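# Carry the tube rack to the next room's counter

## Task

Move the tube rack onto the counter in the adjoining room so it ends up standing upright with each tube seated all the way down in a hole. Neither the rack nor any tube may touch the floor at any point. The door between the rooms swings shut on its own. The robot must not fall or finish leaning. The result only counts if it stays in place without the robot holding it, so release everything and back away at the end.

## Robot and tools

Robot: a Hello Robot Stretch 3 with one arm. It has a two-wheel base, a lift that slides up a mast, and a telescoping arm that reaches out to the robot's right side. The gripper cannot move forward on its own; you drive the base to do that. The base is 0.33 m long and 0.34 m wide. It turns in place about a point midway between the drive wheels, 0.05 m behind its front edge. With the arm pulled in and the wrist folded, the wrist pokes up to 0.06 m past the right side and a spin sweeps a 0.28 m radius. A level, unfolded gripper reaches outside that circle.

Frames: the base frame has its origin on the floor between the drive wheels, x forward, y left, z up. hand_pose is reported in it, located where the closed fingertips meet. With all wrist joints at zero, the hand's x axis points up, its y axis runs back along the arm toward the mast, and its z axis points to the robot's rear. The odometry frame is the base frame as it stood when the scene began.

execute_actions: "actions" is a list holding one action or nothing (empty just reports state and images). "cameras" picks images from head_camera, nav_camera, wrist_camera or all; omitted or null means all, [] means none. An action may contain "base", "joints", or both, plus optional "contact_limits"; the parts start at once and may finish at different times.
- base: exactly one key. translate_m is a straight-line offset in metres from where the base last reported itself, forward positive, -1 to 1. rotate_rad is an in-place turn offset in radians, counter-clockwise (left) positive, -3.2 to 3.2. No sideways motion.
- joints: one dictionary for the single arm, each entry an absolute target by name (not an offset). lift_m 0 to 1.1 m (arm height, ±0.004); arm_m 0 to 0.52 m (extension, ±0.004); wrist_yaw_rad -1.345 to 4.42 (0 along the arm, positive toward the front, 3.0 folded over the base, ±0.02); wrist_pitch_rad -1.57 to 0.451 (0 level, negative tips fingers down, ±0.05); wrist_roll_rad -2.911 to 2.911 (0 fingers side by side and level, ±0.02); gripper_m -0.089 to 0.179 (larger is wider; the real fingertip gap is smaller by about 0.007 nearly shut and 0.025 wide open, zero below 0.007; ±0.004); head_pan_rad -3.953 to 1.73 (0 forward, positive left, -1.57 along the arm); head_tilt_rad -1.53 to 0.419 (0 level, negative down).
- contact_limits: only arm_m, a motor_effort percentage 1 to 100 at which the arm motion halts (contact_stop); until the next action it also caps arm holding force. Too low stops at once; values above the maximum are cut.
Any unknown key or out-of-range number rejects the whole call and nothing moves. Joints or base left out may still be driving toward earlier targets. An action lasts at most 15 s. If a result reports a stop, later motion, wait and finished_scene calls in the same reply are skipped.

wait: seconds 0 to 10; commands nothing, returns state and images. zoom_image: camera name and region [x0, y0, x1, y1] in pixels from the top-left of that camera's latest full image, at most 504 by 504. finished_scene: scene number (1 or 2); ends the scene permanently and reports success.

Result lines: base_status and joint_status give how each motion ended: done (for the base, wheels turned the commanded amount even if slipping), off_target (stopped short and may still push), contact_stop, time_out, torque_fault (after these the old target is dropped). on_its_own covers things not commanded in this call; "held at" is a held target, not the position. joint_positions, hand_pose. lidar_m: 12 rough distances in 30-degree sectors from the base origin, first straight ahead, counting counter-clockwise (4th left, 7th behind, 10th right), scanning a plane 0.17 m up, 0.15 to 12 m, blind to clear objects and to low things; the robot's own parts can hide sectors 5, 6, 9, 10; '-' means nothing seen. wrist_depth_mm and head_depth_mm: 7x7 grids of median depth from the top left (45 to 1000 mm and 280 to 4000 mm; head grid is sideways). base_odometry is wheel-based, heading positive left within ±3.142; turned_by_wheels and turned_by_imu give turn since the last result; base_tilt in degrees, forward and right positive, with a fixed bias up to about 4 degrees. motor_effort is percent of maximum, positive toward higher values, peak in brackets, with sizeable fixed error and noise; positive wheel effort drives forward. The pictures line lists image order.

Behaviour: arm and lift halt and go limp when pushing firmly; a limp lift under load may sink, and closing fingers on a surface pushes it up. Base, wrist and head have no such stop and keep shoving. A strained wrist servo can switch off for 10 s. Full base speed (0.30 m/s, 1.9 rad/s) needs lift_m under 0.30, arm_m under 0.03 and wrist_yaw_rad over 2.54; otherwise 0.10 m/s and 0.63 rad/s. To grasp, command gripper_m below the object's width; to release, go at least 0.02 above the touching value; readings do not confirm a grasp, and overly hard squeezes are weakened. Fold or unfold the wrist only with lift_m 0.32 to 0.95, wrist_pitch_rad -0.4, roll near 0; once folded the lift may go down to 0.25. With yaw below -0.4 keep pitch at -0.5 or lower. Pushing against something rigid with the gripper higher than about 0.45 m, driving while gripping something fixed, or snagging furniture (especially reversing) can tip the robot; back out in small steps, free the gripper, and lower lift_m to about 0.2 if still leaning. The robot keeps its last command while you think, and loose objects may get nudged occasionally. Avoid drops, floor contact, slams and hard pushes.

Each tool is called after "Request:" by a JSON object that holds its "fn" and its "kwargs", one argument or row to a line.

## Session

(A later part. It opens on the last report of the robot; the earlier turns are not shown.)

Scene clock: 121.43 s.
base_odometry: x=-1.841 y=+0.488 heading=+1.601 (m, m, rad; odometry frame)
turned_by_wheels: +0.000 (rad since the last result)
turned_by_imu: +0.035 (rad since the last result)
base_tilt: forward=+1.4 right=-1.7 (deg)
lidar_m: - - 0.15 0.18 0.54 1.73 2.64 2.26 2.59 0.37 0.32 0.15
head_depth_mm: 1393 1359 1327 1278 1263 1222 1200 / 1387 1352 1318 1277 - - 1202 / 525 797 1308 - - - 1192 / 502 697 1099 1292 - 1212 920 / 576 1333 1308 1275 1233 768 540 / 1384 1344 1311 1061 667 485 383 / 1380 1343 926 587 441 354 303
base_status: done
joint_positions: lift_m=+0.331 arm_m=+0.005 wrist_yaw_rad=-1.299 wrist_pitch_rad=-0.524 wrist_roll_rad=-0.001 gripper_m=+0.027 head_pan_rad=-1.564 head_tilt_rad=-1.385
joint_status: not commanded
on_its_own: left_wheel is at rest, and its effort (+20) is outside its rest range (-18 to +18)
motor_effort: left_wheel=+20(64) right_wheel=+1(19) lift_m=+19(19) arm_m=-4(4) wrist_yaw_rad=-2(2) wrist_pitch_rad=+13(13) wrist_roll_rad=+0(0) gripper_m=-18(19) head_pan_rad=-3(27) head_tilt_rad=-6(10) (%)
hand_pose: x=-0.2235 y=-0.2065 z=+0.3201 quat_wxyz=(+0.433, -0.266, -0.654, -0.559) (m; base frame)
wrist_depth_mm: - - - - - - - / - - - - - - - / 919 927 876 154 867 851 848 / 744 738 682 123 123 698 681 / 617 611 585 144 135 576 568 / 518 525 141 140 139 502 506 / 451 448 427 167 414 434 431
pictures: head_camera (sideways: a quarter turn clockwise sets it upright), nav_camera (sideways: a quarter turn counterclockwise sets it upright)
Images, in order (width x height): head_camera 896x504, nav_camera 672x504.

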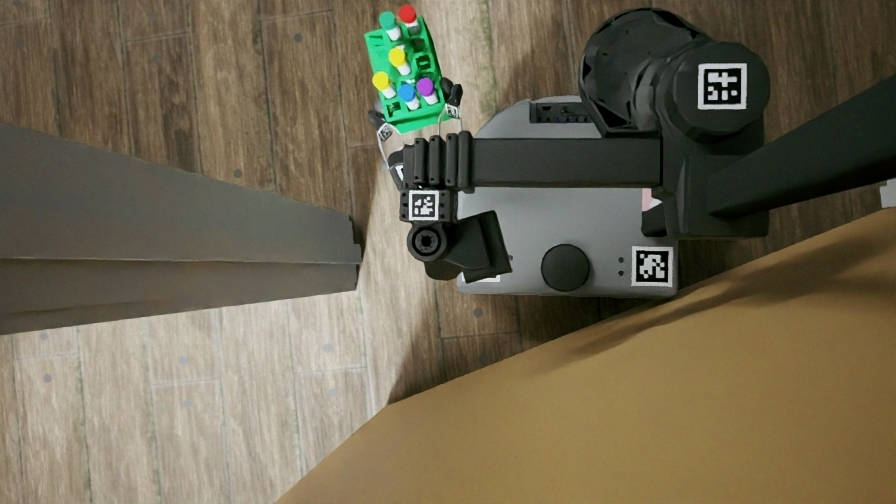

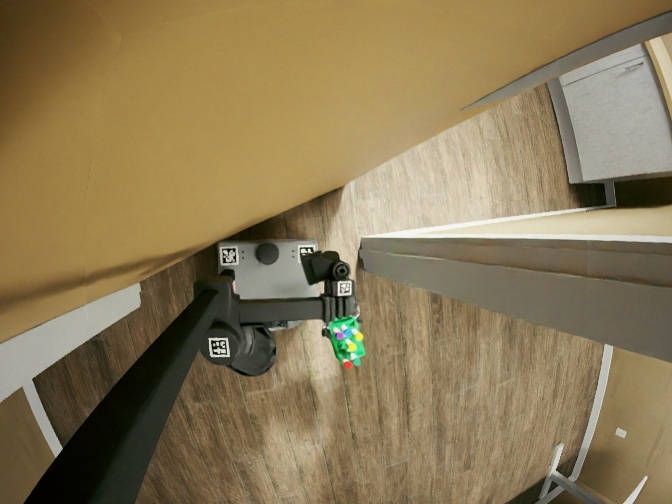

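Request:
{"fn": "execute_actions", "kwargs": {
  "actions": [
    {"base": {"translate_m": 0.25}}
  ],
  "cameras": ["head_camera", "nav_camera"]
}}

Scene clock: 125.87 s.
base_odometry: x=-1.849 y=+0.738 heading=+1.602 (m, m, rad; odometry frame)
turned_by_wheels: +0.000 (rad since the last result)
turned_by_imu: -0.001 (rad since the last result)
base_tilt: forward=+1.5 right=-1.7 (deg)
lidar_m: 0.19 0.16 0.16 0.18 0.29 1.77 2.88 2.50 0.42 0.67 1.77 2.02
head_depth_mm: 626 699 1310 1277 1267 1221 1200 / 858 899 1078 1272 - - 1203 / 1281 1343 1316 - - - 730 / 1384 1349 1315 1297 - 990 639 / 1382 1349 1311 1280 1248 809 514 / 1386 1339 1310 1280 1187 631 431 / 1376 1343 1306 1272 821 511 371
base_status: done
joint_positions: lift_m=+0.331 arm_m=+0.005 wrist_yaw_rad=-1.299 wrist_pitch_rad=-0.524 wrist_roll_rad=-0.001 gripper_m=+0.027 head_pan_rad=-1.564 head_tilt_rad=-1.385
joint_status: not commanded
motor_effort: left_wheel=+12(65) right_wheel=+1(4) lift_m=+19(20) arm_m=-3(3) wrist_yaw_rad=-1(1) wrist_pitch_rad=+13(13) wrist_roll_rad=+0(0) gripper_m=-18(18) head_pan_rad=-3(3) head_tilt_rad=-7(7) (%)
hand_pose: x=-0.2235 y=-0.2065 z=+0.3201 quat_wxyz=(+0.433, -0.266, -0.654, -0.559) (m; base frame)
wrist_depth_mm: 167 236 - - - - - / 172 235 - - - - - / 182 224 880 157 857 862 850 / 182 229 665 122 125 693 693 / 197 246 331 144 136 583 560 / 238 252 140 139 139 505 496 / 347 288 374 167 419 430 433
pictures: head_camera (sideways: a quarter turn clockwise sets it upright), nav_camera (sideways: a quarter turn counterclockwise sets it upright)
Images, in order (width x height): head_camera 896x504, nav_camera 672x504.

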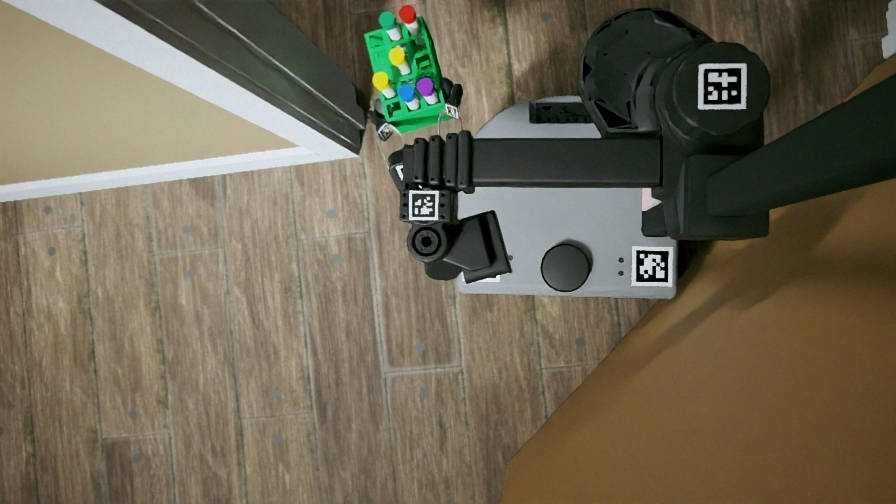

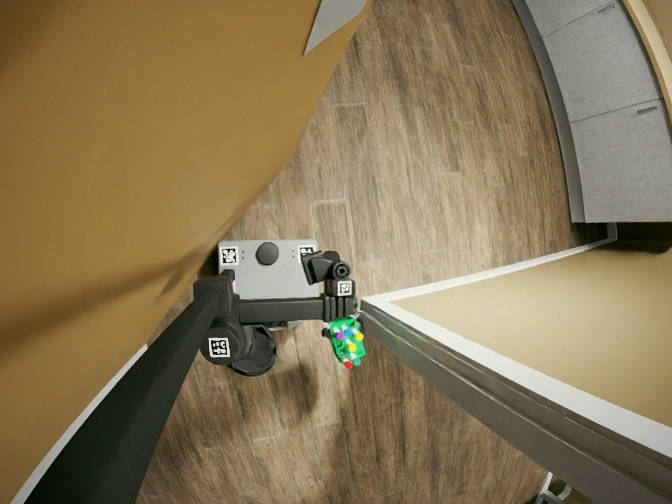

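Request:
{"fn": "execute_actions", "kwargs": {
  "actions": [
    {"base": {"translate_m": 0.17}, "joints": {"head_pan_rad": -1.15, "head_tilt_rad": -0.45}}
  ]
}}

Scene clock: 131.43 s.
base_odometry: x=-1.854 y=+0.908 heading=+1.602 (m, m, rad; odometry frame)
turned_by_wheels: +0.000 (rad since the last result)
turned_by_imu: -0.001 (rad since the last result)
base_tilt: forward=+1.5 right=-1.6 (deg)
lidar_m: 0.24 0.18 0.17 0.18 0.25 0.71 3.04 0.53 0.52 1.12 1.74 1.84
head_depth_mm: 1962 2087 1673 1828 1985 1636 1368 / 2019 2121 1709 1893 1986 1637 1367 / 2090 2168 1766 1934 2046 1646 1359 / 2123 2216 1826 2009 2042 1626 1359 / 2168 2276 1894 2086 2034 1633 1362 / 2235 2349 1946 2168 2036 1630 1361 / 2297 2338 2016 2236 2029 1631 1357
base_status: done
joint_positions: lift_m=+0.331 arm_m=+0.005 wrist_yaw_rad=-1.299 wrist_pitch_rad=-0.524 wrist_roll_rad=-0.001 gripper_m=+0.027 head_pan_rad=-1.157 head_tilt_rad=-0.458
joint_status: all done
motor_effort: left_wheel=+13(36) right_wheel=+1(6) lift_m=+19(19) arm_m=-3(4) wrist_yaw_rad=-2(1) wrist_pitch_rad=+13(13) wrist_roll_rad=+0(0) gripper_m=-18(18) head_pan_rad=+3(25) head_tilt_rad=+2(32) (%)
hand_pose: x=-0.2235 y=-0.2065 z=+0.3201 quat_wxyz=(+0.433, -0.266, -0.654, -0.559) (m; base frame)
wrist_depth_mm: 298 274 305 - - - - / 334 309 334 - - - - / 386 354 324 154 871 862 864 / 451 413 365 123 124 687 678 / 508 485 422 144 135 589 569 / 530 528 140 140 139 506 501 / 457 449 432 167 416 437 429
pictures: head_camera (sideways: a quarter turn clockwise sets it upright), nav_camera (sideways: a quarter turn counterclockwise sets it upright), wrist_camera
Images, in order (width x height): head_camera 896x504, nav_camera 672x504, wrist_camera 644x364.

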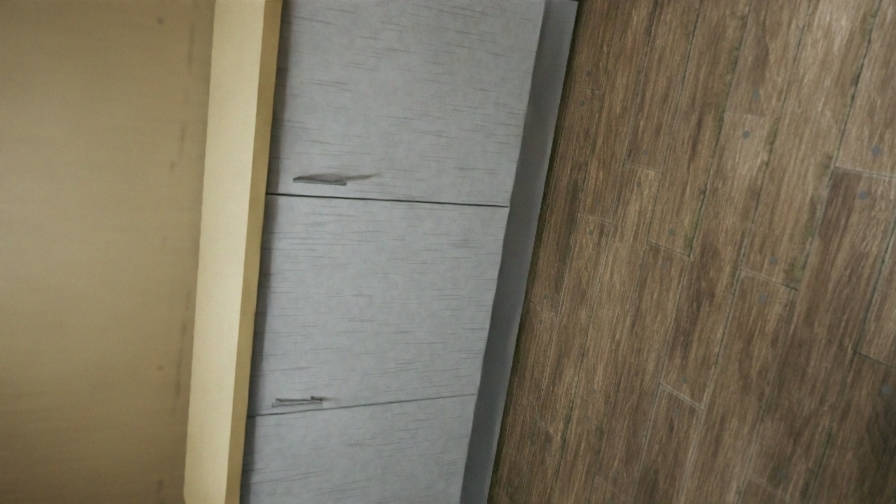

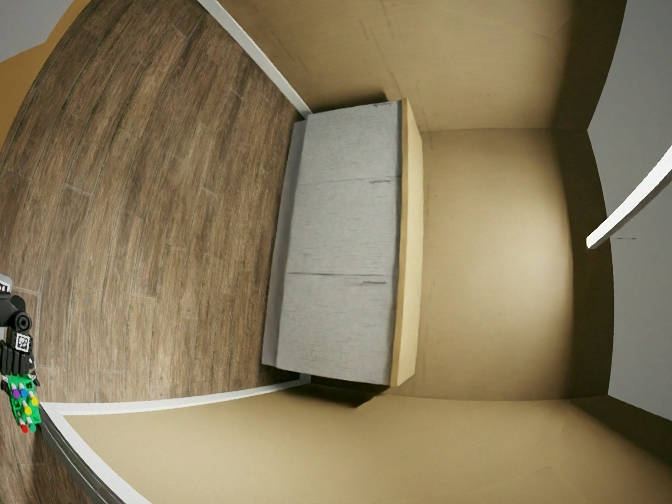

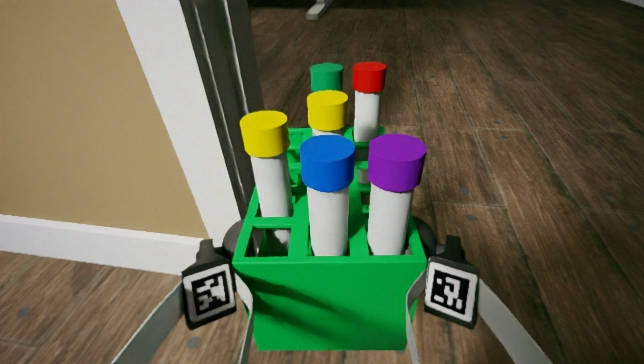

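Request:
{"fn": "execute_actions", "kwargs": {
  "actions": [
    {"base": {"rotate_rad": -1.15}, "joints": {"wrist_yaw_rad": 1.4, "head_pan_rad": -1.57, "head_tilt_rad": -1.4}}
  ]
}}

Scene clock: 137.13 s.
base_odometry: x=-1.854 y=+0.908 heading=+0.452 (m, m, rad; odometry frame)
turned_by_wheels: -1.150 (rad since the last result)
turned_by_imu: -1.143 (rad since the last result)
base_tilt: forward=+1.5 right=-1.7 (deg)
lidar_m: 1.73 1.93 1.70 0.27 0.24 0.24 0.30 0.57 3.03 0.58 0.52 0.91
head_depth_mm: 1398 1362 1322 1289 1241 640 518 / 1394 1349 1323 1292 - - 613 / 1393 1356 1318 - - - 701 / 1393 1355 1317 - - 1214 827 / 1380 1342 1311 1276 1250 1215 1194 / 789 980 1301 1259 1244 1217 1187 / 699 1033 1305 1261 1242 1214 1186
base_status: done
joint_positions: lift_m=+0.331 arm_m=+0.005 wrist_yaw_rad=+1.397 wrist_pitch_rad=-0.525 wrist_roll_rad=-0.001 gripper_m=+0.027 head_pan_rad=-1.564 head_tilt_rad=-1.385
joint_status: all done
motor_effort: left_wheel=+6(42) right_wheel=-7(19) lift_m=+20(19) arm_m=-3(3) wrist_yaw_rad=+4(1) wrist_pitch_rad=+13(13) wrist_roll_rad=+0(0) gripper_m=-19(18) head_pan_rad=-3(26) head_tilt_rad=-6(35) (%)
hand_pose: x=+0.1851 y=-0.1867 z=+0.3200 quat_wxyz=(+0.641, +0.579, -0.404, +0.299) (m; base frame)
wrist_depth_mm: - - - - - 691 401 / - - - - - 657 400 / 920 929 865 157 863 651 394 / 738 713 691 125 124 609 378 / 611 606 577 148 136 542 379 / 514 510 140 140 139 489 353 / 453 450 431 168 410 431 350
pictures: head_camera (sideways: a quarter turn clockwise sets it upright), nav_camera (sideways: a quarter turn counterclockwise sets it upright), wrist_camera
Images, in order (width x height): head_camera 896x504, nav_camera 672x504, wrist_camera 644x364.

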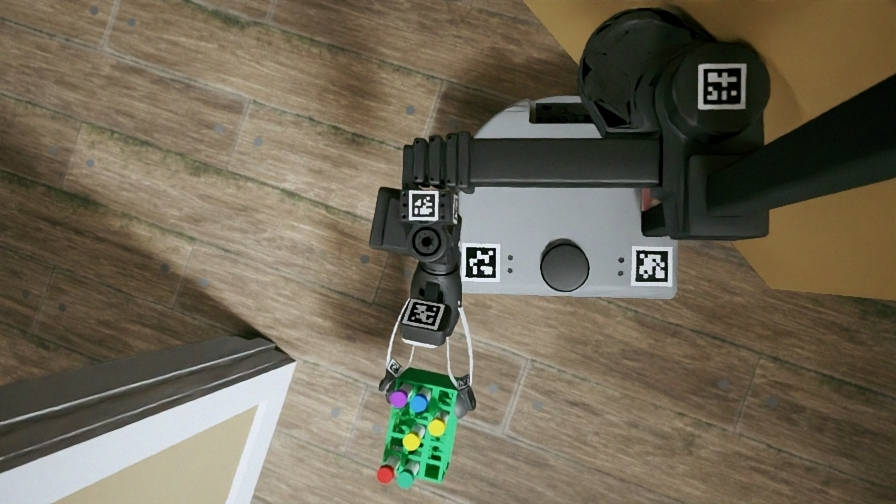

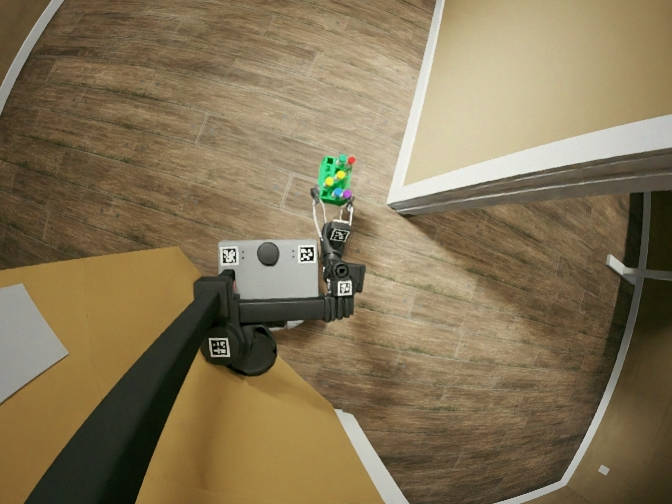

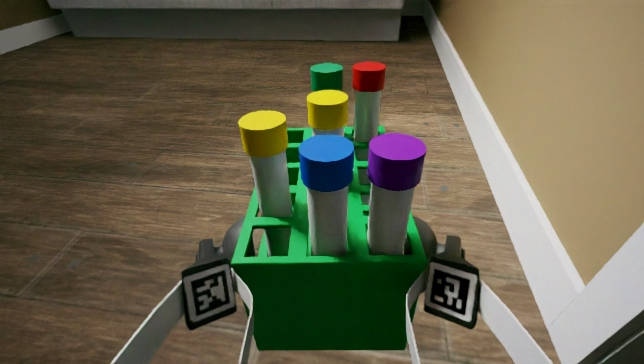

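Request:
{"fn": "execute_actions", "kwargs": {
  "actions": [
    {"base": {"translate_m": 0.45}, "joints": {"lift_m": 0.55, "arm_m": 0.1, "head_pan_rad": -2.4, "head_tilt_rad": -1.2}}
  ]
}}

Scene clock: 143.37 s.
base_odometry: x=-1.449 y=+1.105 heading=+0.452 (m, m, rad; odometry frame)
turned_by_wheels: +0.000 (rad since the last result)
turned_by_imu: -0.001 (rad since the last result)
base_tilt: forward=+1.4 right=-1.7 (deg)
lidar_m: 1.30 1.54 1.57 1.57 1.87 0.28 0.27 1.21 0.54 0.55 0.66 1.20
head_depth_mm: 1677 1544 1435 979 - - - / 1666 1546 1442 1358 1282 - 1125 / 1660 1542 1441 1352 1293 - 1129 / 1650 1531 1436 1366 - - 1135 / 1658 1539 1433 1364 1276 1185 1131 / 1642 1529 1074 1318 1263 1195 1132 / 647 727 933 - 1243 1191 1130
base_status: done
joint_positions: lift_m=+0.549 arm_m=+0.100 wrist_yaw_rad=+1.398 wrist_pitch_rad=-0.525 wrist_roll_rad=-0.001 gripper_m=+0.027 head_pan_rad=-2.393 head_tilt_rad=-1.199
joint_status: all done
motor_effort: left_wheel=+1(12) right_wheel=-6(9) lift_m=+51(53) arm_m=+2(4) wrist_yaw_rad=+2(3) wrist_pitch_rad=+14(13) wrist_roll_rad=+0(0) gripper_m=-18(17) head_pan_rad=-3(36) head_tilt_rad=-2(11) (%)
hand_pose: x=+0.1851 y=-0.2809 z=+0.5388 quat_wxyz=(+0.641, +0.580, -0.404, +0.299) (m; base frame)
wrist_depth_mm: - - - - - 821 477 / - - - - - 780 459 / - - - 154 - 761 452 / - - - 124 124 748 449 / 880 918 844 149 136 720 428 / 785 774 141 140 139 639 433 / 679 666 644 166 617 617 426
pictures: head_camera (sideways: a quarter turn clockwise sets it upright), nav_camera (sideways: a quarter turn counterclockwise sets it upright), wrist_camera
Images, in order (width x height): head_camera 896x504, nav_camera 672x504, wrist_camera 644x364.

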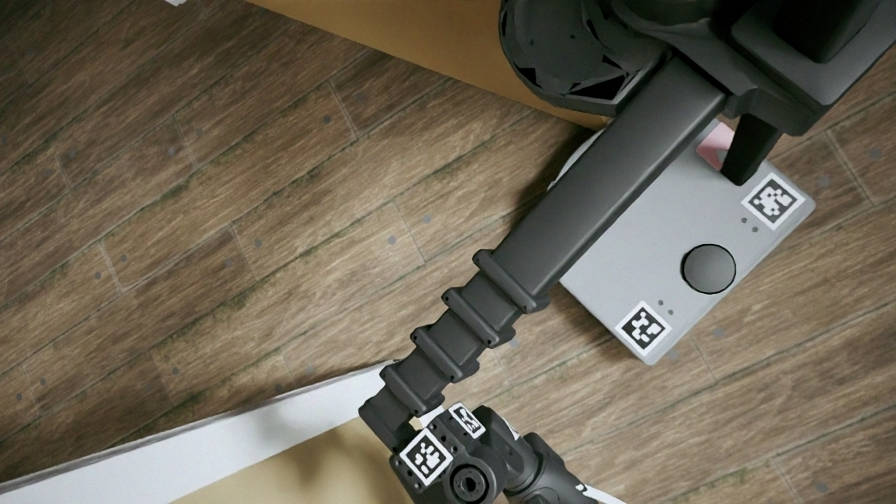

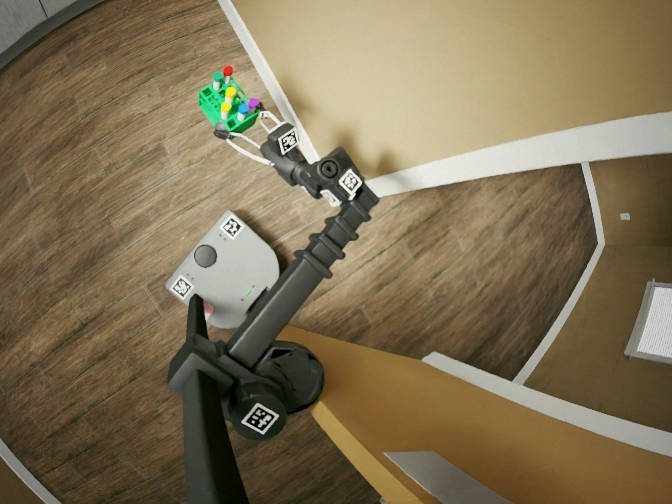

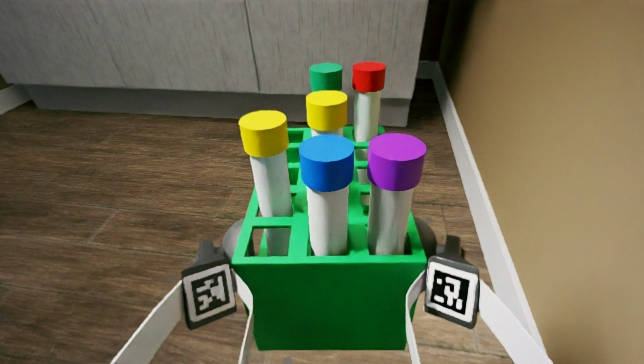

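Request:
{"fn": "execute_actions", "kwargs": {
  "actions": [
    {"base": {"translate_m": 0.58}, "joints": {"lift_m": 1.075, "arm_m": 0.22, "head_pan_rad": -0.5, "head_tilt_rad": -0.55}}
  ]
}}

Scene clock: 151.30 s.
base_odometry: x=-0.928 y=+1.358 heading=+0.452 (m, m, rad; odometry frame)
turned_by_wheels: +0.000 (rad since the last result)
turned_by_imu: -0.002 (rad since the last result)
base_tilt: forward=+1.4 right=-1.7 (deg)
lidar_m: 0.75 0.89 1.39 1.40 1.66 2.39 1.35 0.82 0.72 0.73 0.85 0.75
head_depth_mm: 1268 1366 937 948 1104 1441 1286 / 1240 1335 935 921 1059 1256 1285 / 1216 1305 929 897 1030 1211 1285 / 1195 1277 927 872 1001 1169 1283 / 1170 1254 923 849 972 1134 1277 / 1155 1239 921 829 947 1096 1250 / 1130 1219 916 809 916 1059 1245
base_status: done
joint_positions: lift_m=+1.074 arm_m=+0.220 wrist_yaw_rad=+1.398 wrist_pitch_rad=-0.525 wrist_roll_rad=-0.001 gripper_m=+0.027 head_pan_rad=-0.507 head_tilt_rad=-0.557
joint_status: all done
motor_effort: left_wheel=+4(11) right_wheel=-1(3) lift_m=+51(52) arm_m=+2(3) wrist_yaw_rad=+2(3) wrist_pitch_rad=+14(13) wrist_roll_rad=+0(0) gripper_m=-18(18) head_pan_rad=+3(37) head_tilt_rad=+3(24) (%)
hand_pose: x=+0.1851 y=-0.4008 z=+1.0638 quat_wxyz=(+0.641, +0.580, -0.404, +0.299) (m; base frame)
wrist_depth_mm: - - - - - 968 567 / 833 784 765 711 709 897 553 / 785 715 631 157 576 773 540 / 880 854 751 124 124 861 539 / - - 889 148 136 859 522 / - - 141 140 139 765 511 / - - - 167 - 883 507
pictures: head_camera (sideways: a quarter turn clockwise sets it upright), nav_camera (sideways: a quarter turn counterclockwise sets it upright), wrist_camera
Images, in order (width x height): head_camera 896x504, nav_camera 672x504, wrist_camera 644x364.

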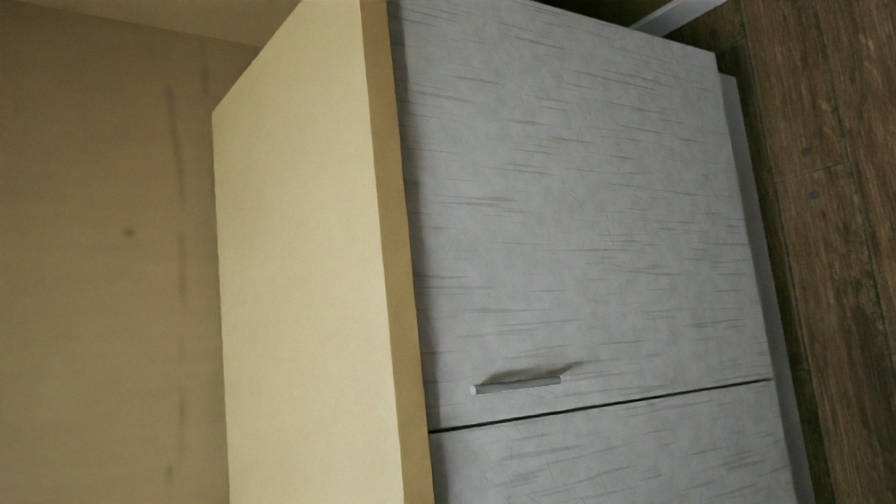

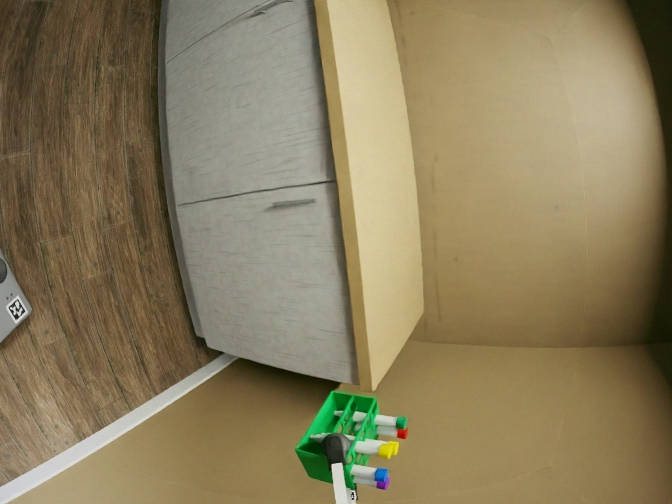

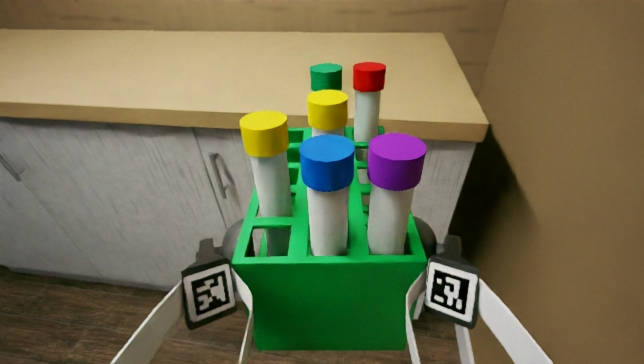

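Request:
{"fn": "execute_actions", "kwargs": {
  "actions": [
    {"base": {"rotate_rad": 1.285}, "joints": {"lift_m": 1.035, "arm_m": 0.5, "wrist_yaw_rad": -0.03, "wrist_pitch_rad": -0.455, "head_pan_rad": -1.5, "head_tilt_rad": -0.45}}
  ]
}}

Scene clock: 155.07 s.
base_odometry: x=-0.928 y=+1.358 heading=+1.737 (m, m, rad; odometry frame)
turned_by_wheels: +1.285 (rad since the last result)
turned_by_imu: +1.280 (rad since the last result)
base_tilt: forward=+1.5 right=-1.7 (deg)
lidar_m: 1.39 1.45 2.01 2.38 1.01 0.75 0.73 0.76 0.78 0.75 0.78 1.08
head_depth_mm: 1147 - 1225 821 867 974 1107 / 1151 - 1144 828 882 988 1126 / 1160 1239 840 836 880 1002 1142 / 1170 1274 1215 845 896 1011 1162 / 1179 1285 1207 850 910 1030 1177 / 1193 1294 1203 850 920 1043 1191 / 1200 1308 1194 861 932 1055 1266
base_status: done
joint_positions: lift_m=+1.036 arm_m=+0.500 wrist_yaw_rad=-0.028 wrist_pitch_rad=-0.488 wrist_roll_rad=-0.001 gripper_m=+0.027 head_pan_rad=-1.493 head_tilt_rad=-0.458
joint_status: all done
motor_effort: left_wheel=-2(9) right_wheel=+2(7) lift_m=+19(45) arm_m=+2(1) wrist_yaw_rad=-1(4) wrist_pitch_rad=+17(17) wrist_roll_rad=+0(0) gripper_m=-18(18) head_pan_rad=-3(36) head_tilt_rad=+2(7) (%)
hand_pose: x=-0.0277 y=-0.8596 z=+1.0329 quat_wxyz=(+0.684, +0.161, -0.688, -0.181) (m; base frame)
wrist_depth_mm: 570 568 564 562 556 567 551 / 626 641 635 604 618 616 600 / 560 531 501 153 505 494 497 / 422 414 392 123 121 393 393 / 345 342 326 144 135 326 323 / 293 290 140 140 139 282 273 / 250 251 242 166 234 241 240
pictures: head_camera (sideways: a quarter turn clockwise sets it upright), nav_camera (sideways: a quarter turn counterclockwise sets it upright), wrist_camera
Images, in order (width x height): head_camera 896x504, nav_camera 672x504, wrist_camera 644x364.

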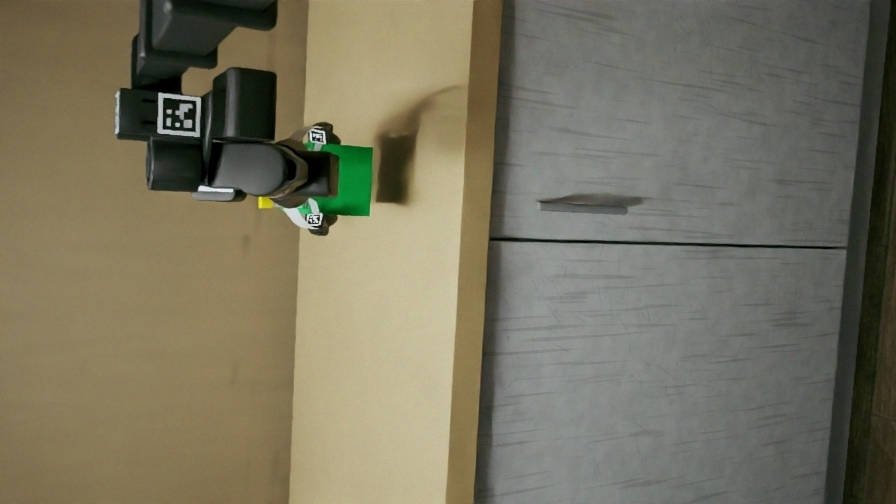

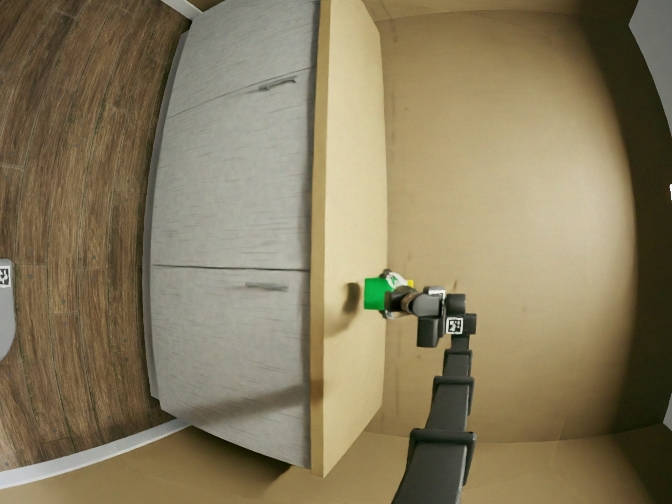

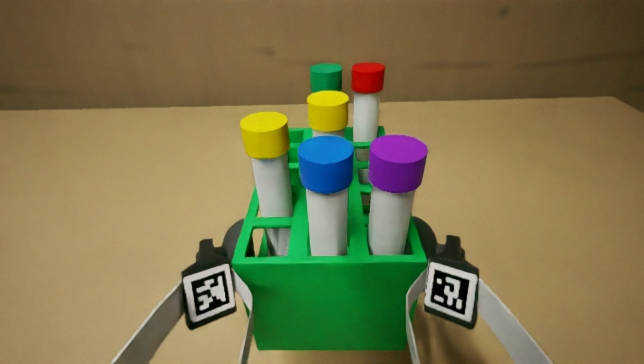

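Request:
{"fn": "execute_actions", "kwargs": {
  "actions": [
    {"joints": {"lift_m": 0.984}}
  ],
  "cameras": ["head_camera", "wrist_camera"]
}}

Scene clock: 156.97 s.
base_odometry: x=-0.928 y=+1.358 heading=+1.737 (m, m, rad; odometry frame)
turned_by_wheels: +0.000 (rad since the last result)
turned_by_imu: +0.000 (rad since the last result)
base_tilt: forward=+1.5 right=-1.7 (deg)
lidar_m: 1.40 1.45 2.01 2.39 1.02 0.75 0.73 0.76 0.77 0.75 0.78 1.08
head_depth_mm: 1141 1217 1075 821 870 977 1108 / 1151 1223 1069 828 878 991 1126 / 1165 1247 - 836 880 1001 1146 / 1170 1272 1210 847 901 1011 1161 / 1180 1284 1213 853 910 1026 1180 / 1195 1296 1205 853 921 1042 1191 / 1203 1303 1198 861 930 1050 1266
base_status: not commanded
joint_positions: lift_m=+0.985 arm_m=+0.500 wrist_yaw_rad=-0.028 wrist_pitch_rad=-0.488 wrist_roll_rad=-0.001 gripper_m=+0.027 head_pan_rad=-1.493 head_tilt_rad=-0.458
joint_status: all done
motor_effort: left_wheel=-1(1) right_wheel=+2(2) lift_m=+19(19) arm_m=+2(2) wrist_yaw_rad=-2(2) wrist_pitch_rad=+17(17) wrist_roll_rad=+0(0) gripper_m=-18(18) head_pan_rad=-3(3) head_tilt_rad=+3(3) (%)
hand_pose: x=-0.0277 y=-0.8596 z=+0.9819 quat_wxyz=(+0.684, +0.161, -0.688, -0.181) (m; base frame)
wrist_depth_mm: 575 567 561 557 561 558 562 / 603 592 593 535 545 549 526 / 433 428 399 154 406 397 394 / 337 330 318 122 121 317 308 / 274 270 259 145 135 258 257 / 232 230 141 140 139 224 218 / 199 199 191 167 184 192 190
pictures: head_camera (sideways: a quarter turn clockwise sets it upright), wrist_camera
Images, in order (width x height): head_camera 896x504, wrist_camera 644x364.

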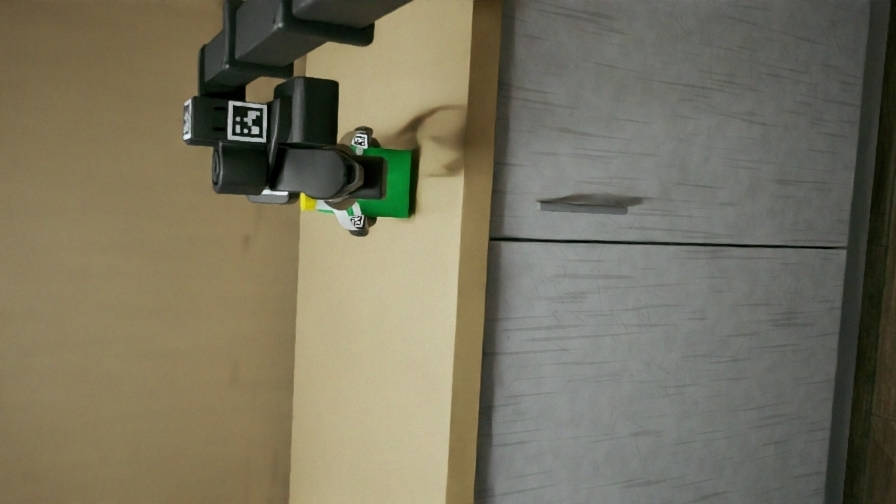

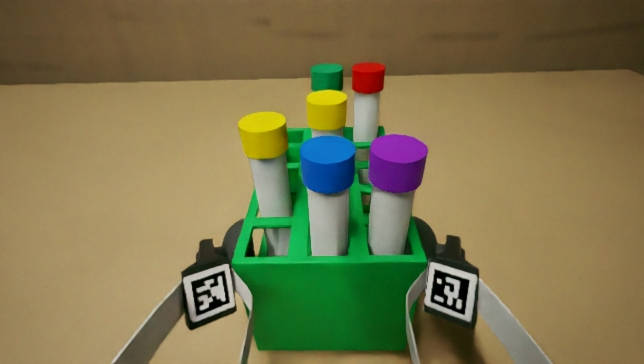

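Request:
{"fn": "execute_actions", "kwargs": {
  "actions": [
    {"joints": {"lift_m": 0.972}}
  ],
  "cameras": ["head_camera", "wrist_camera"]
}}

Scene clock: 157.90 s.
base_odometry: x=-0.928 y=+1.358 heading=+1.737 (m, m, rad; odometry frame)
turned_by_wheels: +0.000 (rad since the last result)
turned_by_imu: +0.000 (rad since the last result)
base_tilt: forward=+1.6 right=-1.7 (deg)
lidar_m: 1.39 1.45 2.01 2.39 1.01 0.75 0.72 0.76 0.77 0.75 0.78 1.08
head_depth_mm: 1146 1224 - 819 867 975 1113 / 1157 1235 1072 828 881 987 1129 / 1159 1252 - 836 883 998 1140 / 1173 1272 1212 846 900 1008 1158 / 1183 1279 1209 850 910 1025 1175 / 1192 1292 1200 849 920 1041 1196 / 1205 1303 1196 859 934 1055 1268
base_status: not commanded
joint_positions: lift_m=+0.973 arm_m=+0.500 wrist_yaw_rad=-0.028 wrist_pitch_rad=-0.485 wrist_roll_rad=-0.001 gripper_m=+0.027 head_pan_rad=-1.493 head_tilt_rad=-0.458
joint_status: all done
motor_effort: left_wheel=-2(2) right_wheel=+2(2) lift_m=+19(20) arm_m=+2(2) wrist_yaw_rad=-2(2) wrist_pitch_rad=+16(17) wrist_roll_rad=+0(0) gripper_m=-18(18) head_pan_rad=-3(3) head_tilt_rad=+2(2) (%)
hand_pose: x=-0.0277 y=-0.8599 z=+0.9704 quat_wxyz=(+0.684, +0.160, -0.688, -0.180) (m; base frame)
wrist_depth_mm: 569 571 558 557 563 562 552 / 615 560 559 503 528 517 504 / 413 403 376 156 378 372 368 / 317 316 296 121 121 295 292 / 256 254 244 145 135 244 241 / 216 218 140 140 139 211 205 / 187 187 180 168 173 180 180
pictures: head_camera (sideways: a quarter turn clockwise sets it upright), wrist_camera
Images, in order (width x height): head_camera 896x504, wrist_camera 644x364.

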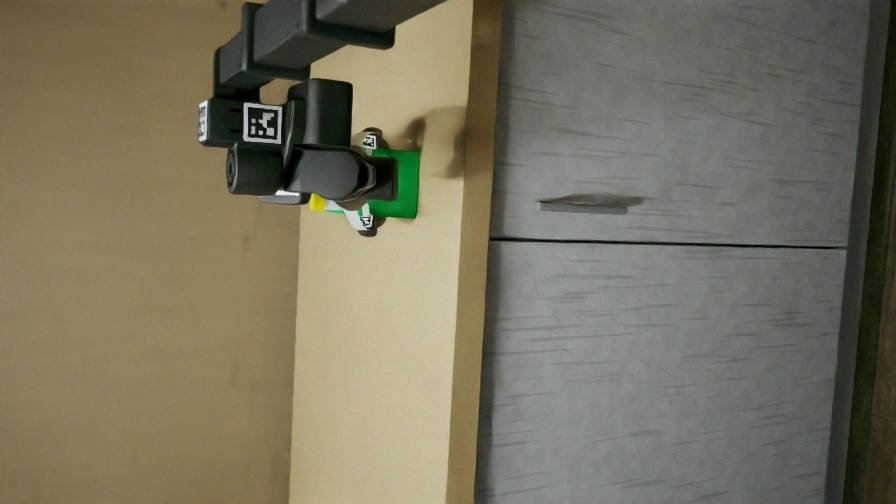

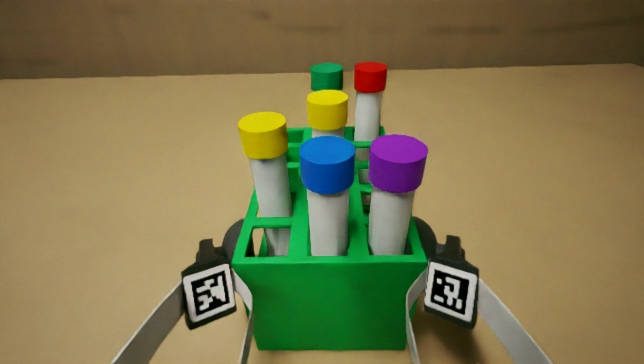

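Request:
{"fn": "execute_actions", "kwargs": {
  "actions": [
    {"joints": {"lift_m": 0.966}}
  ],
  "cameras": ["wrist_camera"]
}}

Scene clock: 158.80 s.
base_odometry: x=-0.928 y=+1.358 heading=+1.737 (m, m, rad; odometry frame)
turned_by_wheels: +0.000 (rad since the last result)
turned_by_imu: +0.000 (rad since the last result)
base_tilt: forward=+1.4 right=-1.8 (deg)
lidar_m: 1.39 1.45 2.01 2.39 1.02 0.75 0.72 0.76 0.77 0.75 0.78 1.08
head_depth_mm: 1144 1229 - 820 869 976 1110 / 1160 1232 - 828 880 986 1125 / 1167 1257 - 833 881 1002 1140 / 1172 1272 1212 846 900 1015 1156 / 1180 1280 1213 850 907 1025 1179 / 1193 1299 1206 852 922 1038 1196 / 1203 1302 1200 858 933 1055 1266
base_status: not commanded
joint_positions: lift_m=+0.967 arm_m=+0.500 wrist_yaw_rad=-0.028 wrist_pitch_rad=-0.469 wrist_roll_rad=-0.001 gripper_m=+0.027 head_pan_rad=-1.493 head_tilt_rad=-0.458
joint_status: all done
motor_effort: left_wheel=-2(2) right_wheel=+2(2) lift_m=+16(18) arm_m=+2(2) wrist_yaw_rad=-2(1) wrist_pitch_rad=+8(16) wrist_roll_rad=+0(0) gripper_m=-18(18) head_pan_rad=-3(3) head_tilt_rad=+2(2) (%)
hand_pose: x=-0.0277 y=-0.8622 z=+0.9680 quat_wxyz=(+0.686, +0.155, -0.689, -0.174) (m; base frame)
wrist_depth_mm: 578 558 564 566 562 562 563 / 596 597 587 524 550 540 518 / 420 411 378 155 383 381 377 / 318 314 296 121 121 296 292 / 255 255 245 143 135 242 237 / 215 216 140 140 139 209 203 / 186 186 178 167 172 179 177
pictures: wrist_camera
Images, in order (width x height): wrist_camera 644x364.

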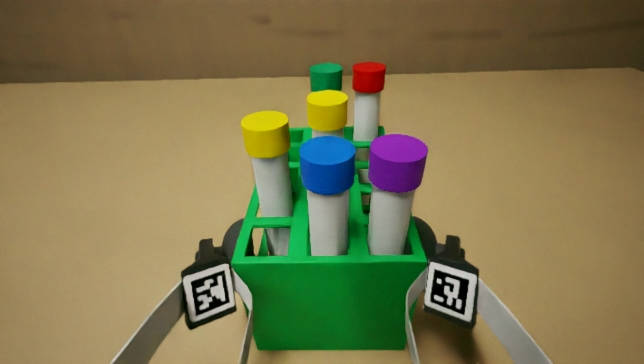

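The rack now rests on the counter (pitch effort dropped). Opening the gripper.

Request:
{"fn": "execute_actions", "kwargs": {
  "actions": [
    {"joints": {"gripper_m": 0.145}}
  ],
  "cameras": ["head_camera", "wrist_camera"]
}}

Scene clock: 160.57 s.
base_odometry: x=-0.928 y=+1.358 heading=+1.737 (m, m, rad; odometry frame)
turned_by_wheels: +0.000 (rad since the last result)
turned_by_imu: +0.000 (rad since the last result)
base_tilt: forward=+1.4 right=-1.6 (deg)
lidar_m: 1.39 1.46 2.01 2.38 1.02 0.75 0.73 0.75 0.78 0.75 0.78 1.07
head_depth_mm: 1143 1230 - 818 872 977 1109 / 1153 1229 - 827 879 988 1122 / 1165 1254 - 835 877 998 1144 / 1174 1271 1217 847 902 1012 1160 / 1181 1289 1208 852 913 1024 1175 / 1197 1296 1208 851 919 1041 1196 / 1200 1310 1200 860 932 1057 1269
base_status: not commanded
joint_positions: lift_m=+0.967 arm_m=+0.500 wrist_yaw_rad=-0.028 wrist_pitch_rad=-0.469 wrist_roll_rad=-0.001 gripper_m=+0.145 head_pan_rad=-1.493 head_tilt_rad=-0.458
joint_status: all done
motor_effort: left_wheel=-1(1) right_wheel=+2(2) lift_m=+18(17) arm_m=+2(2) wrist_yaw_rad=-2(2) wrist_pitch_rad=+8(8) wrist_roll_rad=+0(0) gripper_m=+0(81) head_pan_rad=-3(3) head_tilt_rad=+2(2) (%)
hand_pose: x=-0.0277 y=-0.8622 z=+0.9679 quat_wxyz=(+0.686, +0.155, -0.689, -0.174) (m; base frame)
wrist_depth_mm: 567 555 555 562 569 550 550 / 602 587 596 518 545 531 516 / 414 407 377 153 385 380 381 / 319 312 297 120 118 294 290 / 256 257 242 138 141 251 241 / 215 - 198 139 148 - 204 / 191 179 178 166 172 173 176
pictures: head_camera (sideways: a quarter turn clockwise sets it upright), wrist_camera
Images, in order (width x height): head_camera 896x504, wrist_camera 644x364.

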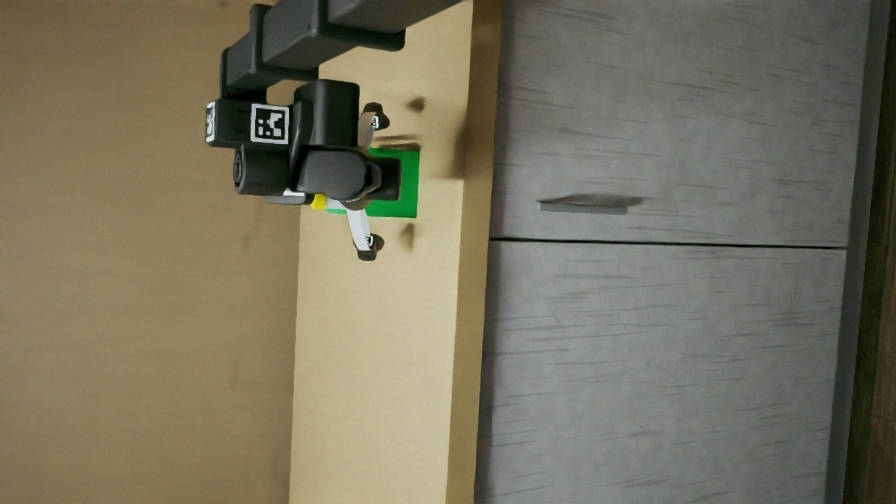

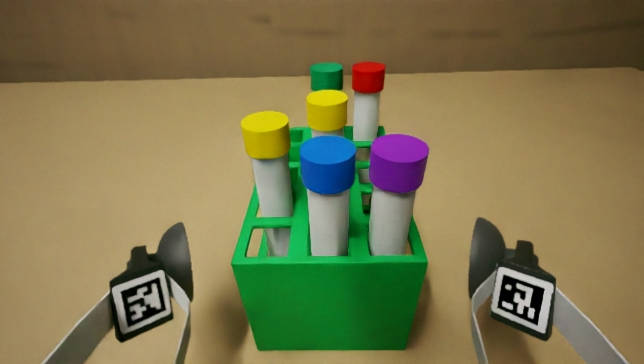

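Request:
{"fn": "execute_actions", "kwargs": {
  "actions": [
    {"joints": {"arm_m": 0.22}}
  ],
  "cameras": ["head_camera", "wrist_camera"]
}}

Scene clock: 164.20 s.
base_odometry: x=-0.928 y=+1.358 heading=+1.737 (m, m, rad; odometry frame)
turned_by_wheels: +0.000 (rad since the last result)
turned_by_imu: -0.001 (rad since the last result)
base_tilt: forward=+1.4 right=-1.7 (deg)
lidar_m: 1.39 1.45 2.00 2.39 1.02 0.75 0.72 0.76 0.77 0.75 0.78 1.08
head_depth_mm: 1143 1237 1311 - 893 977 1108 / 1156 1250 1324 - 899 988 1128 / 1160 1264 924 - 917 1000 1144 / 1172 1266 1215 854 899 1013 1163 / 1179 1286 1211 851 912 1025 1178 / 1194 1297 1208 849 921 1039 1192 / 1204 1301 1200 861 935 1056 1271
base_status: not commanded
joint_positions: lift_m=+0.967 arm_m=+0.220 wrist_yaw_rad=-0.028 wrist_pitch_rad=-0.469 wrist_roll_rad=-0.001 gripper_m=+0.145 head_pan_rad=-1.493 head_tilt_rad=-0.458
joint_status: all done
motor_effort: left_wheel=-1(2) right_wheel=+2(2) lift_m=+18(18) arm_m=-4(5) wrist_yaw_rad=-1(2) wrist_pitch_rad=+8(8) wrist_roll_rad=+0(0) gripper_m=+0(0) head_pan_rad=-3(3) head_tilt_rad=+2(3) (%)
hand_pose: x=-0.0277 y=-0.5829 z=+0.9679 quat_wxyz=(+0.686, +0.155, -0.689, -0.174) (m; base frame)
wrist_depth_mm: 839 796 793 790 785 789 795 / 616 594 584 380 546 535 522 / 418 412 409 385 390 386 375 / 334 329 326 325 328 322 322 / 392 385 393 392 386 372 390 / 464 - 454 454 451 - 448 / 524 557 537 552 536 566 534
pictures: head_camera (sideways: a quarter turn clockwise sets it upright), wrist_camera
Images, in order (width x height): head_camera 896x504, wrist_camera 644x364.

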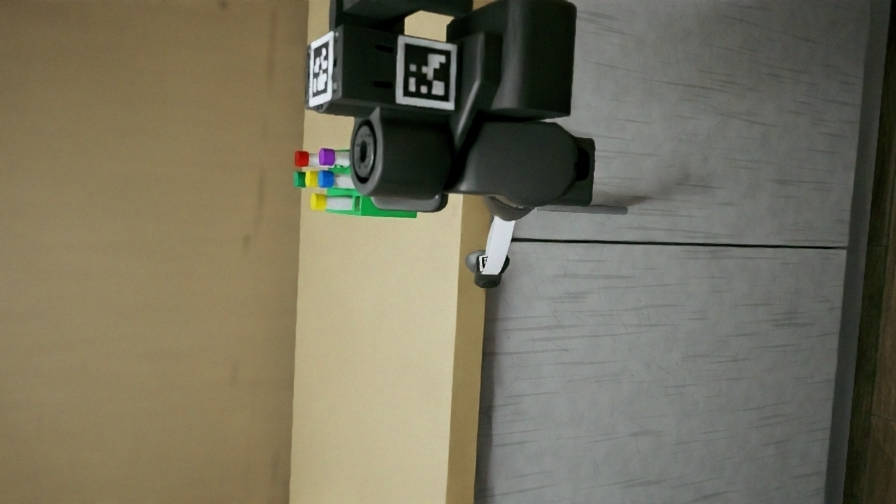

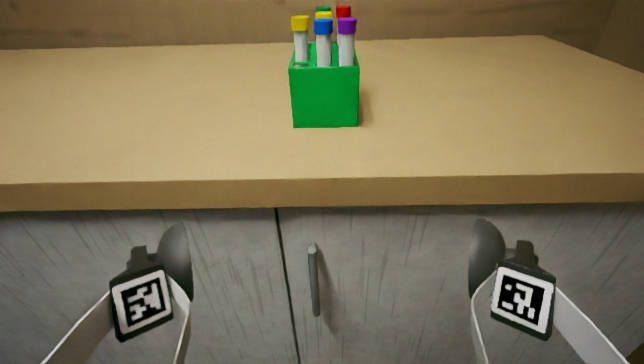

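Request:
{"fn": "zoom_image", "kwargs": {
  "camera": "wrist_camera",
  "region": [260, 0, 400, 140]
}}

Request:
{"fn": "zoom_image", "kwargs": {
  "camera": "head_camera",
  "region": [270, 120, 430, 240]
}}

Region (260, 0, 400, 140) of wrist_camera's 644x364 image, scaled by 3.600.

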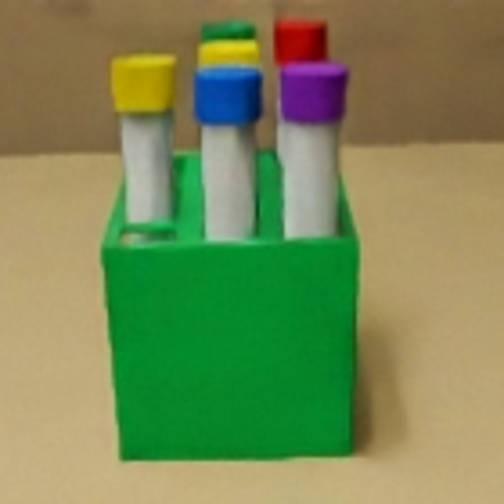

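Region (270, 120, 430, 240) of head_camera's 896x504 image, scaled by 3.150, with more detail than that image has; it fills the top 378 rows of this view, and the rest is white.

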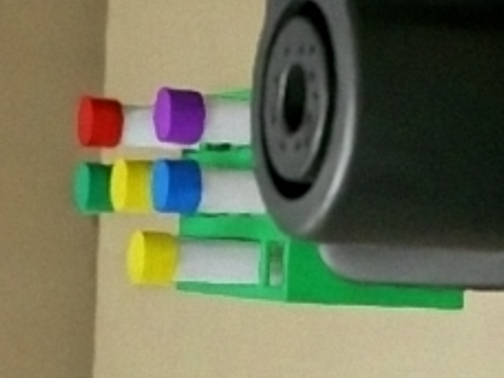

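Request:
{"fn": "execute_actions", "kwargs": {
  "actions": [
    {"joints": {"arm_m": 0.1, "wrist_yaw_rad": 1.5}}
  ],
  "cameras": ["head_camera", "nav_camera"]
}}

Scene clock: 166.80 s.
base_odometry: x=-0.928 y=+1.358 heading=+1.737 (m, m, rad; odometry frame)
turned_by_wheels: +0.000 (rad since the last result)
turned_by_imu: -0.001 (rad since the last result)
base_tilt: forward=+1.4 right=-1.6 (deg)
lidar_m: 1.39 1.45 2.01 2.39 1.02 0.75 0.72 0.76 0.77 0.75 0.78 1.08
head_depth_mm: 1143 1235 1231 - - 980 1106 / 1153 1250 1226 861 - - 1125 / 1166 1262 917 856 - - 1161 / 1176 1270 1213 846 898 - 1280 / 1184 1284 1216 852 897 - 1296 / 1196 1295 1206 853 888 - 1273 / 1204 1302 1197 860 928 1087 1189
base_status: not commanded
joint_positions: lift_m=+0.967 arm_m=+0.100 wrist_yaw_rad=+1.497 wrist_pitch_rad=-0.469 wrist_roll_rad=-0.001 gripper_m=+0.145 head_pan_rad=-1.493 head_tilt_rad=-0.458
joint_status: all done
motor_effort: left_wheel=-2(2) right_wheel=+2(2) lift_m=+18(17) arm_m=-3(6) wrist_yaw_rad=+3(4) wrist_pitch_rad=+8(8) wrist_roll_rad=+0(0) gripper_m=+0(0) head_pan_rad=-3(3) head_tilt_rad=+1(0) (%)
hand_pose: x=+0.1957 y=-0.2615 z=+0.9679 quat_wxyz=(+0.616, +0.588, -0.391, +0.348) (m; base frame)
wrist_depth_mm: - - - - - 924 841 / - - - - - 807 558 / - - - - - 836 555 / - - - - - 864 567 / - - - - - 848 572 / - - - - - - 566 / - - - - - 887 543
pictures: head_camera (sideways: a quarter turn clockwise sets it upright), nav_camera (sideways: a quarter turn counterclockwise sets it upright)
Images, in order (width x height): head_camera 896x504, nav_camera 672x504.

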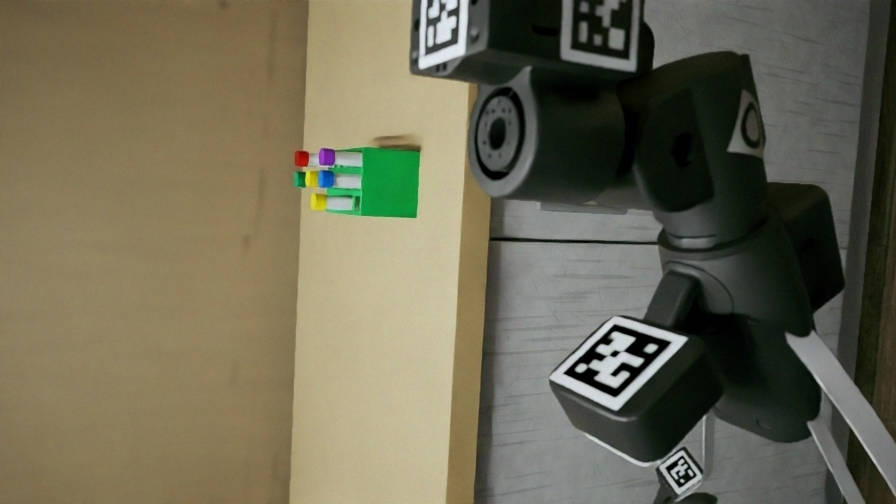

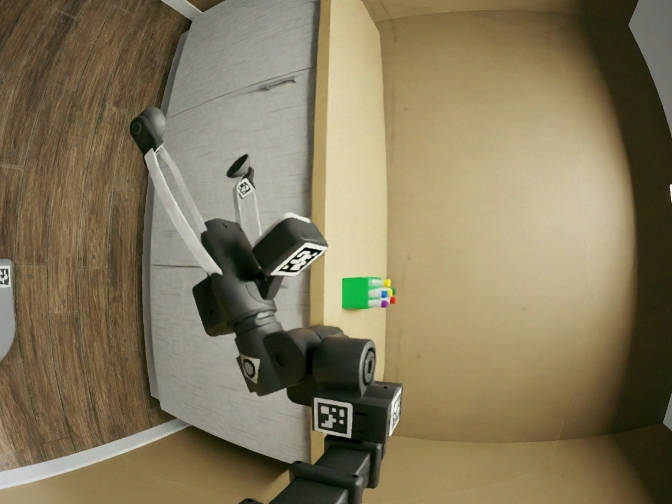

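The rack is upright on the counter with all tubes seated, and the robot is clear.

Request:
{"fn": "finished_scene", "kwargs": {
  "scene": 1
}}

The scene is finished: the task was done.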